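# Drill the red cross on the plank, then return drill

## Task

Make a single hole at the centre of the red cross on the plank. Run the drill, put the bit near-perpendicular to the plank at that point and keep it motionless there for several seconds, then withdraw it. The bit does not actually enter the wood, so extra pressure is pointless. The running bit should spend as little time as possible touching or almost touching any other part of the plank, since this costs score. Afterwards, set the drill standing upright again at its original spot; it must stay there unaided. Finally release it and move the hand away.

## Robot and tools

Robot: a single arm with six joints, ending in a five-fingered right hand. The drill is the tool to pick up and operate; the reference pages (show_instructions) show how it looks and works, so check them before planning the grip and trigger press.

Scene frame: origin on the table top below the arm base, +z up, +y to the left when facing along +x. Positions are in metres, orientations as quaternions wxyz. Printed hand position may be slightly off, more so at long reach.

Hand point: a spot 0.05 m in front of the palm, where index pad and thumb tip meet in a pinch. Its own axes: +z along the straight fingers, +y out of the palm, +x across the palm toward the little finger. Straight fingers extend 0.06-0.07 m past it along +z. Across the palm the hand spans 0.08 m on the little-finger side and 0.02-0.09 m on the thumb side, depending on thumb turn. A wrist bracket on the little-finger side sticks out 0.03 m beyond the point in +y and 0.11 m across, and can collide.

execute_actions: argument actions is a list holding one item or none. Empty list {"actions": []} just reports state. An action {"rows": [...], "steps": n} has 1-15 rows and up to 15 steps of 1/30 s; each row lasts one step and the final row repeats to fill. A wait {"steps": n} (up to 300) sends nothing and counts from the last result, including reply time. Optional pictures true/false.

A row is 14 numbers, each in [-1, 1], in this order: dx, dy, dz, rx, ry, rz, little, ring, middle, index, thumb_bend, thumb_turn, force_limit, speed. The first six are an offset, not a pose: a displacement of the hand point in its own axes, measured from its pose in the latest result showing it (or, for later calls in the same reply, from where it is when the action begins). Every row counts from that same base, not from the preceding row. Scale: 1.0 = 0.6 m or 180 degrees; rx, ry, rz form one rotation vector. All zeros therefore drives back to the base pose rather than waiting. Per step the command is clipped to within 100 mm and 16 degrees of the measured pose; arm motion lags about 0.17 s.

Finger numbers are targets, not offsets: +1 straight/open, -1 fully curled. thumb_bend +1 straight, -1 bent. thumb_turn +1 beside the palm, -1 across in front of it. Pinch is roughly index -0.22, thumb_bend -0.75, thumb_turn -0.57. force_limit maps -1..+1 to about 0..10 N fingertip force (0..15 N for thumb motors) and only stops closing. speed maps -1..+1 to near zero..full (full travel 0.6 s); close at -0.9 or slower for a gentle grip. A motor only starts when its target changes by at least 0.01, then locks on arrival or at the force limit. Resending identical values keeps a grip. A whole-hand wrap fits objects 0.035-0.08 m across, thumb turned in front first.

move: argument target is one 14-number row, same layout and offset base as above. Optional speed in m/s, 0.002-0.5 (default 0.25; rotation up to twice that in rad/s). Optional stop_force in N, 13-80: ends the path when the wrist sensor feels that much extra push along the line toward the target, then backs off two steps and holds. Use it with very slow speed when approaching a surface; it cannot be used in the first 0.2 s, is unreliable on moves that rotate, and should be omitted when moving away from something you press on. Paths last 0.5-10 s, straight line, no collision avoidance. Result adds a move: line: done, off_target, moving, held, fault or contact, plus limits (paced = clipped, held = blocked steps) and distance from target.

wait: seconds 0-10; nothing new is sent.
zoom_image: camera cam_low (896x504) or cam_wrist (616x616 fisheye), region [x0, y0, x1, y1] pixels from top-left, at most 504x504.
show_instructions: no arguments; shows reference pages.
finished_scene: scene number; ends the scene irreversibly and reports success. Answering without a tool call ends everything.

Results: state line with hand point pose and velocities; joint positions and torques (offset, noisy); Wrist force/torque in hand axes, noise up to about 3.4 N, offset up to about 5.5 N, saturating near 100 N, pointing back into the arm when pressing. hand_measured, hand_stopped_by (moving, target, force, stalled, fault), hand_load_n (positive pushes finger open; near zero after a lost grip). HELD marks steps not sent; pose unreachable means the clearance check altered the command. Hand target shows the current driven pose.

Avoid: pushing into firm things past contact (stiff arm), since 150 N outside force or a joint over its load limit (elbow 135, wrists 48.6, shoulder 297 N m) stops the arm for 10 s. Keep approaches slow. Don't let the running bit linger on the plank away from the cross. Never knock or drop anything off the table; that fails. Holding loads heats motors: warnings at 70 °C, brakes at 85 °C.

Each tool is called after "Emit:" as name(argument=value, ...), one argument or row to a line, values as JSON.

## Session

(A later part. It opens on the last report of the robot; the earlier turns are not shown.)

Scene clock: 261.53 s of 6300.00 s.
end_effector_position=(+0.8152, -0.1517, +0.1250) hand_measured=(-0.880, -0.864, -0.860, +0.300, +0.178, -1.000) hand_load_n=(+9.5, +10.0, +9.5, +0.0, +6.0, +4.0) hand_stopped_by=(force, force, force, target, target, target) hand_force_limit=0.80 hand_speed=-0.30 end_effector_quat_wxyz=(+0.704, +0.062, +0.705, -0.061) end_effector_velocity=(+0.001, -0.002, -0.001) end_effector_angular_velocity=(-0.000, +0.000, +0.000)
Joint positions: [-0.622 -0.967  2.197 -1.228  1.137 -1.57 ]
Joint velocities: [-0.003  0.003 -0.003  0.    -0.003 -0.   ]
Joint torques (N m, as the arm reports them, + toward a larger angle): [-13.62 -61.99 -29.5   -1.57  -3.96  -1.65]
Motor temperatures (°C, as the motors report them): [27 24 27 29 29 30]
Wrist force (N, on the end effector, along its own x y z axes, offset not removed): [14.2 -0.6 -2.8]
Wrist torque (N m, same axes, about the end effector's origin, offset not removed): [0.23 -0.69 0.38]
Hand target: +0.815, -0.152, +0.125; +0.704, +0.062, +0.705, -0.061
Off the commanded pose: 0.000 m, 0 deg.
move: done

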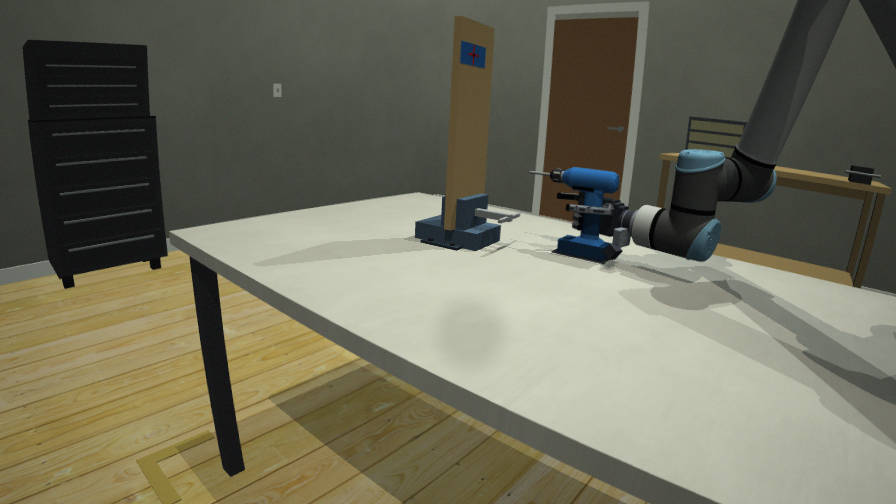

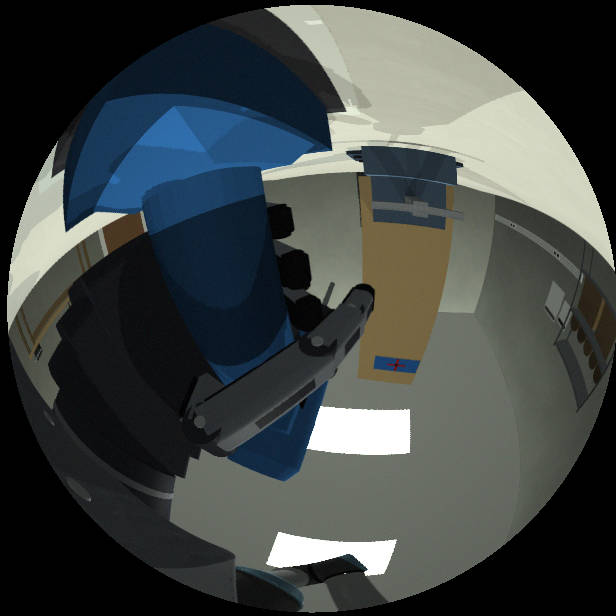

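Emit:
move(
  target=[0.005,0.0006,0.0025,0,0,0,-0.98,-0.98,-0.98,0.3,0.17,-1,0.8,-0.3],
  speed=0.006,
)

Emit:
move(
  target=[0,0,0,0,0,0,-0.75,-0.75,-0.75,0.3,0.5,-1,0,-0.85],
  speed=0.006,
)

Emit:
move(
  target=[0,0,0,0,0,0,1,1,1,1,1,-1,0,0],
  speed=0.006,
)

Scene clock: 265.10 s of 6300.00 s.
end_effector_position=(+0.8167, -0.1516, +0.1223) hand_measured=(-0.880, -0.864, -0.860, +0.300, +0.180, -1.000) hand_load_n=(+10.0, +10.0, +8.5, +0.0, +7.0, +4.5) hand_stopped_by=(force, force, force, target, target, target) hand_force_limit=0.80 hand_speed=-0.30 end_effector_quat_wxyz=(+0.704, +0.062, +0.705, -0.061) end_effector_velocity=(+0.001, -0.000, -0.002) end_effector_angular_velocity=(-0.000, -0.000, -0.000)
Joint positions: [-0.62  -0.961  2.194 -1.231  1.138 -1.57 ]
Joint velocities: [ 0.001  0.004 -0.002 -0.002  0.001 -0.   ]
Joint torques (N m, as the arm reports them, + toward a larger angle): [  9.03 -40.61 -22.06  -0.52   4.82  -0.42]
Motor temperatures (°C, as the motors report them): [27 24 27 29 29 30]
Wrist force (N, on the end effector, along its own x y z axes, offset not removed): [-18.4 0.4 -15.1]
Wrist torque (N m, same axes, about the end effector's origin, offset not removed): [0.79 0.41 -0.79]
Hand target: +0.817, -0.152, +0.122; +0.704, +0.062, +0.705, -0.061
Off the commanded pose: 0.000 m, 0 deg.
move: done

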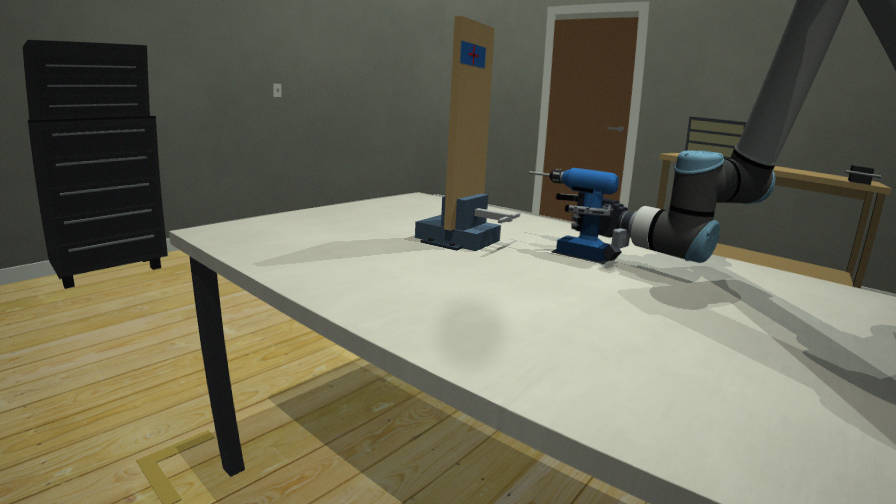

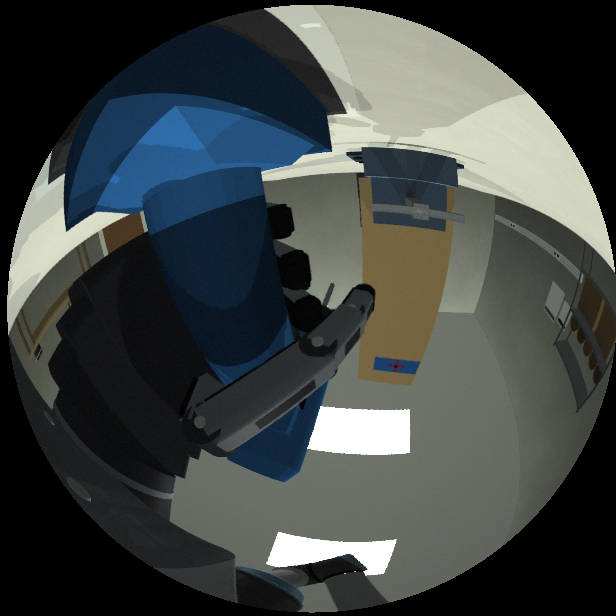

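Scene clock: 267.40 s of 6300.00 s.
end_effector_position=(+0.8167, -0.1516, +0.1223) hand_measured=(-0.750, -0.750, -0.750, +0.300, +0.500, -1.000) hand_load_n=(+0.0, +0.0, +0.0, +0.0, +0.0, +0.0) hand_stopped_by=(target, target, target, target, target, target) hand_force_limit=0.00 hand_speed=-0.85 end_effector_quat_wxyz=(+0.704, +0.062, +0.705, -0.061) end_effector_velocity=(+0.000, +0.001, +0.000) end_effector_angular_velocity=(-0.001, -0.000, +0.001)
Joint positions: [-0.62  -0.961  2.194 -1.231  1.138 -1.57 ]
Joint velocities: [ 0.001 -0.001  0.    -0.    -0.    -0.   ]
Joint torques (N m, as the arm reports them, + toward a larger angle): [-11.52 -85.79  -7.1   -1.84  -4.    -0.08]
Motor temperatures (°C, as the motors report them): [27 24 27 29 29 30]
Wrist force (N, on the end effector, along its own x y z axes, offset not removed): [-0.7 0.7 1.5]
Wrist torque (N m, same axes, about the end effector's origin, offset not removed): [-0.03 -0.07 -0.04]
Hand target: +0.817, -0.152, +0.122; +0.704, +0.062, +0.705, -0.061
Off the commanded pose: 0.000 m, 0 deg.
move: done

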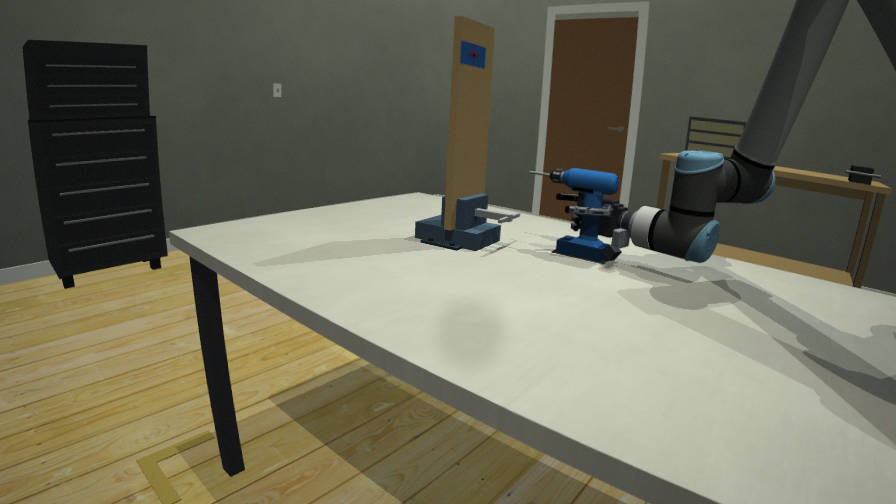

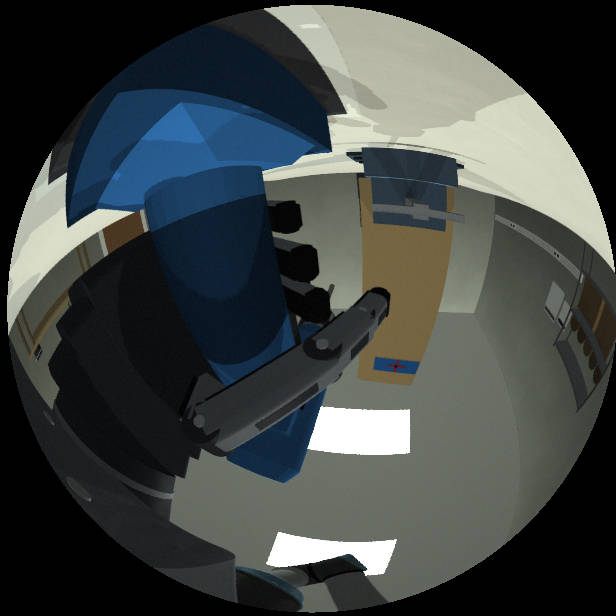

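Scene clock: 268.73 s of 6300.00 s.
end_effector_position=(+0.8167, -0.1516, +0.1223) hand_measured=(+1.000, +1.000, +1.000, +1.000, +1.000, -1.000) hand_load_n=(+0.0, +0.0, +0.0, +0.0, +0.0, +0.0) hand_stopped_by=(target, target, target, target, target, target) hand_force_limit=0.00 hand_speed=0.00 end_effector_quat_wxyz=(+0.704, +0.062, +0.705, -0.061) end_effector_velocity=(+0.000, +0.000, +0.000) end_effector_angular_velocity=(+0.000, -0.000, +0.001)
Joint positions: [-0.62  -0.961  2.194 -1.231  1.138 -1.57 ]
Joint velocities: [ 0.001 -0.     0.    -0.    -0.     0.   ]
Joint torques (N m, as the arm reports them, + toward a larger angle): [-10.53 -85.46  -8.11  -1.97  -3.57   0.07]
Motor temperatures (°C, as the motors report them): [27 24 27 29 29 30]
Wrist force (N, on the end effector, along its own x y z axes, offset not removed): [0.8 0.8 -1.0]
Wrist torque (N m, same axes, about the end effector's origin, offset not removed): [0.32 -0.21 0.16]
Hand target: +0.817, -0.152, +0.122; +0.704, +0.062, +0.705, -0.061
Off the commanded pose: 0.000 m, 0 deg.
move: done

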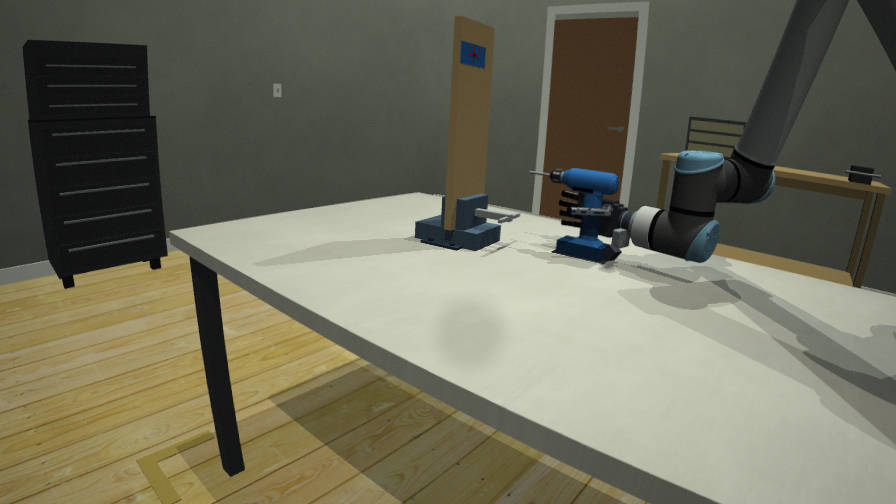

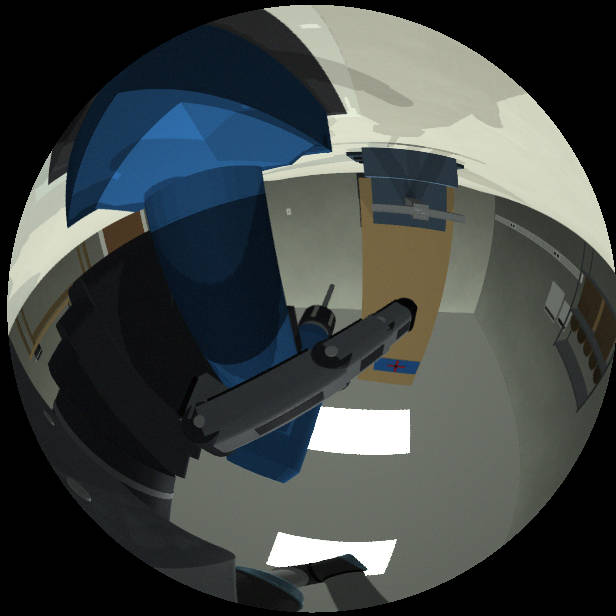

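Emit:
move(
  target=[0,-0.08,-0.36,0,0,0,1,1,1,1,1,-1,0,0],
  speed=0.12,
)

Emit:
zoom_image(
  camera="cam_low",
  region=[400, 150, 640, 280],
)

Emit:
zoom_image(
  camera="cam_wrist",
  region=[230, 100, 430, 300],
)

Scene clock: 272.93 s of 6300.00 s.
end_effector_position=(+0.5961, -0.1616, +0.1223) hand_measured=(+1.000, +1.000, +1.000, +1.000, +1.000, -1.000) hand_load_n=(+0.0, +0.0, +0.0, +0.0, +0.0, +0.0) hand_stopped_by=(target, target, target, target, target, target) hand_force_limit=0.00 hand_speed=0.00 end_effector_quat_wxyz=(+0.704, +0.062, +0.705, -0.061) end_effector_velocity=(-0.003, -0.001, -0.001) end_effector_angular_velocity=(+0.001, -0.000, +0.000)
Joint positions: [-1.005 -1.059  2.59  -1.529  0.754 -1.57 ]
Joint velocities: [-0.009  0.002  0.004 -0.006 -0.009  0.001]
Joint torques (N m, as the arm reports them, + toward a larger angle): [-14.55 -65.89   4.67  -3.15  -3.71   1.04]
Motor temperatures (°C, as the motors report them): [27 24 27 29 29 30]
Wrist force (N, on the end effector, along its own x y z axes, offset not removed): [-2.8 -6.5 -1.7]
Wrist torque (N m, same axes, about the end effector's origin, offset not removed): [-0.80 0.48 -0.25]
Hand target: +0.596, -0.162, +0.122; +0.704, +0.062, +0.705, -0.061
Off the commanded pose: 0.000 m, 0 deg.
move: done

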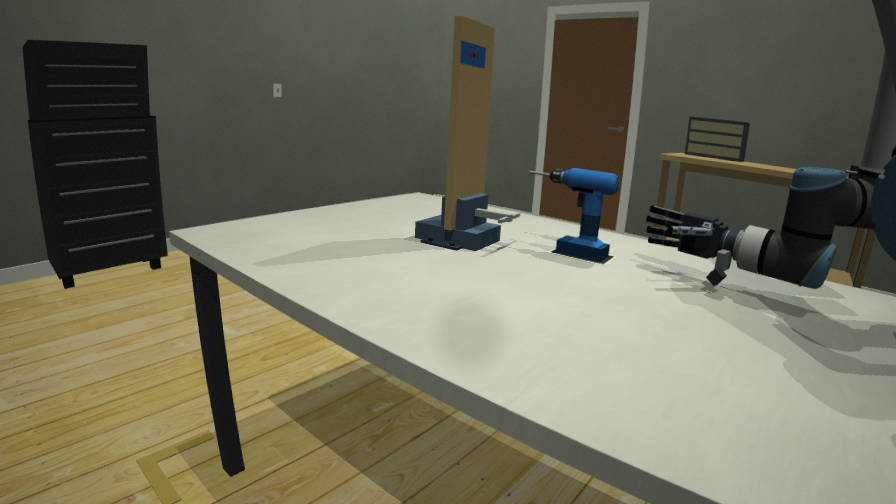

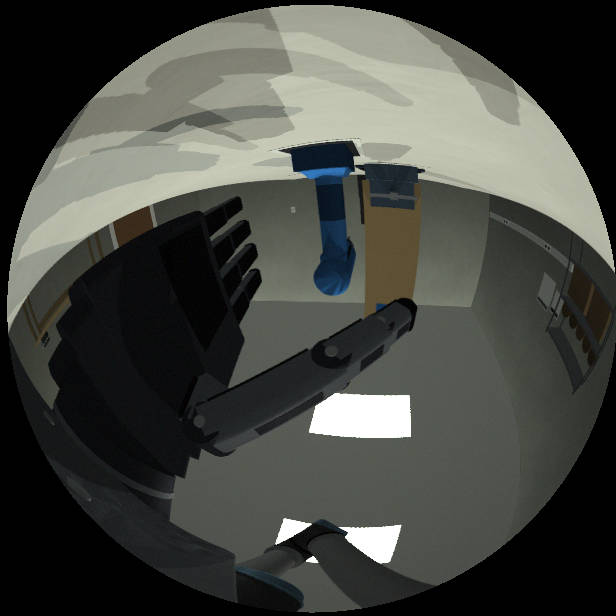

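Region (400, 150, 640, 280) of cam_low's 896x504 image, scaled by 2.100, with more detail than that image has; it fills the top 273 rows of this view, and the rest is white.

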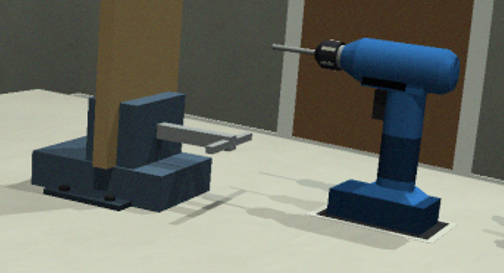

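Region (230, 100, 430, 300) of cam_wrist's 616x616 image, scaled by 2.520, with more detail than that image has.

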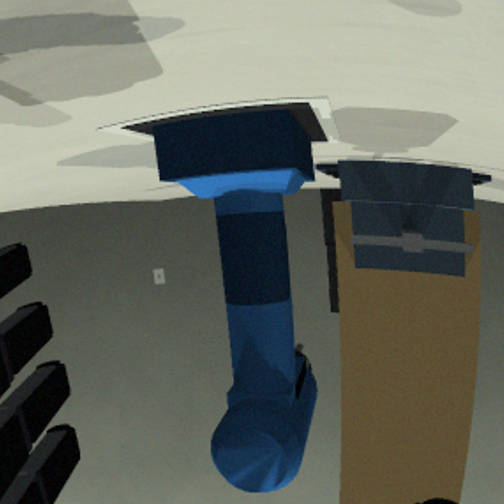

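The drill is back in its outline, matching the original picture. I'll move the hand a little further clear and finish.

Emit:
move(
  target=[-0.15,0,-0.1,0,0,0,1,1,1,1,1,-1,0,0],
  speed=0.2,
)

Emit:
finished_scene(
  scene=2,
)

Scene clock: 275.93 s of 6300.00 s.
end_effector_position=(+0.5372, -0.1511, +0.2120) hand_measured=(+1.000, +1.000, +1.000, +1.000, +1.000, -1.000) hand_load_n=(+0.0, +0.0, +0.0, +0.0, +0.0, +0.0) hand_stopped_by=(target, target, target, target, target, target) hand_force_limit=0.00 hand_speed=0.00 end_effector_quat_wxyz=(+0.704, +0.062, +0.704, -0.061) end_effector_velocity=(-0.002, +0.000, +0.002) end_effector_angular_velocity=(+0.001, +0.003, +0.001)
Joint positions: [-1.166 -1.398  2.699 -1.3    0.593 -1.57 ]
Joint velocities: [-0.007 -0.012  0.002  0.016 -0.008 -0.005]
Joint torques (N m, as the arm reports them, + toward a larger angle): [-11.31 -42.44  -4.14   1.73  -3.27  -2.46]
Motor temperatures (°C, as the motors report them): [27 24 27 29 29 30]
Wrist force (N, on the end effector, along its own x y z axes, offset not removed): [2.8 -6.3 -5.6]
Wrist torque (N m, same axes, about the end effector's origin, offset not removed): [-0.54 -0.28 0.08]
Hand target: +0.537, -0.151, +0.212; +0.704, +0.062, +0.704, -0.061
Off the commanded pose: 0.000 m, 0 deg.
move: done

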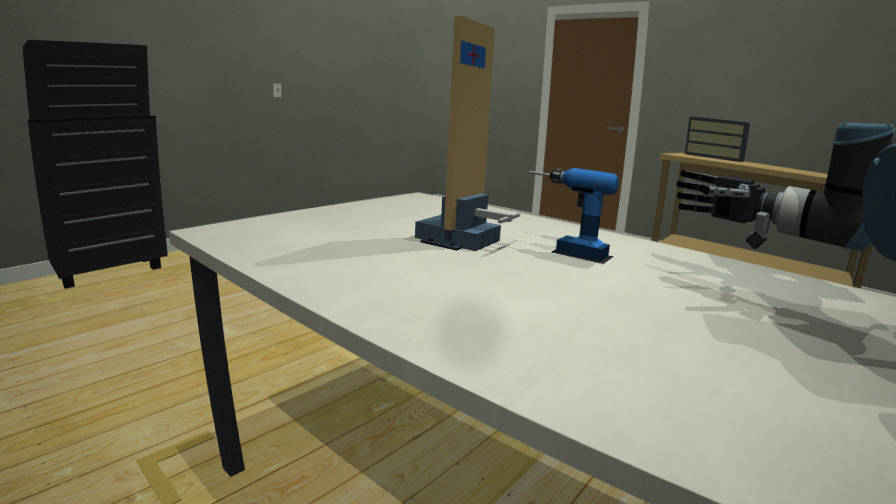

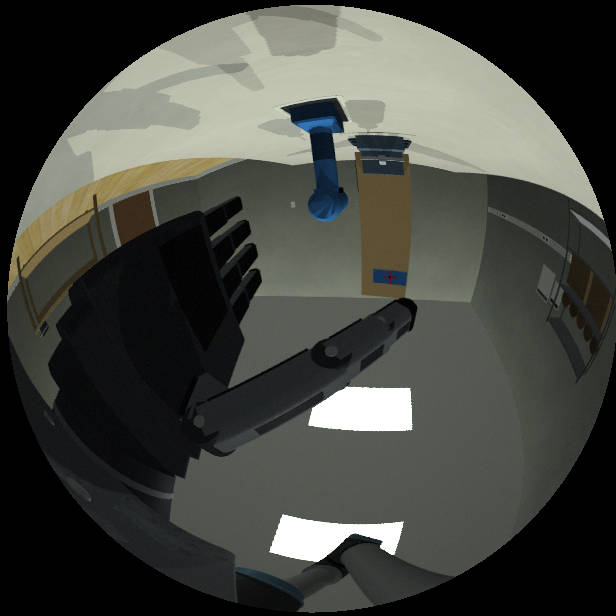

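The scene is finished: the task was done.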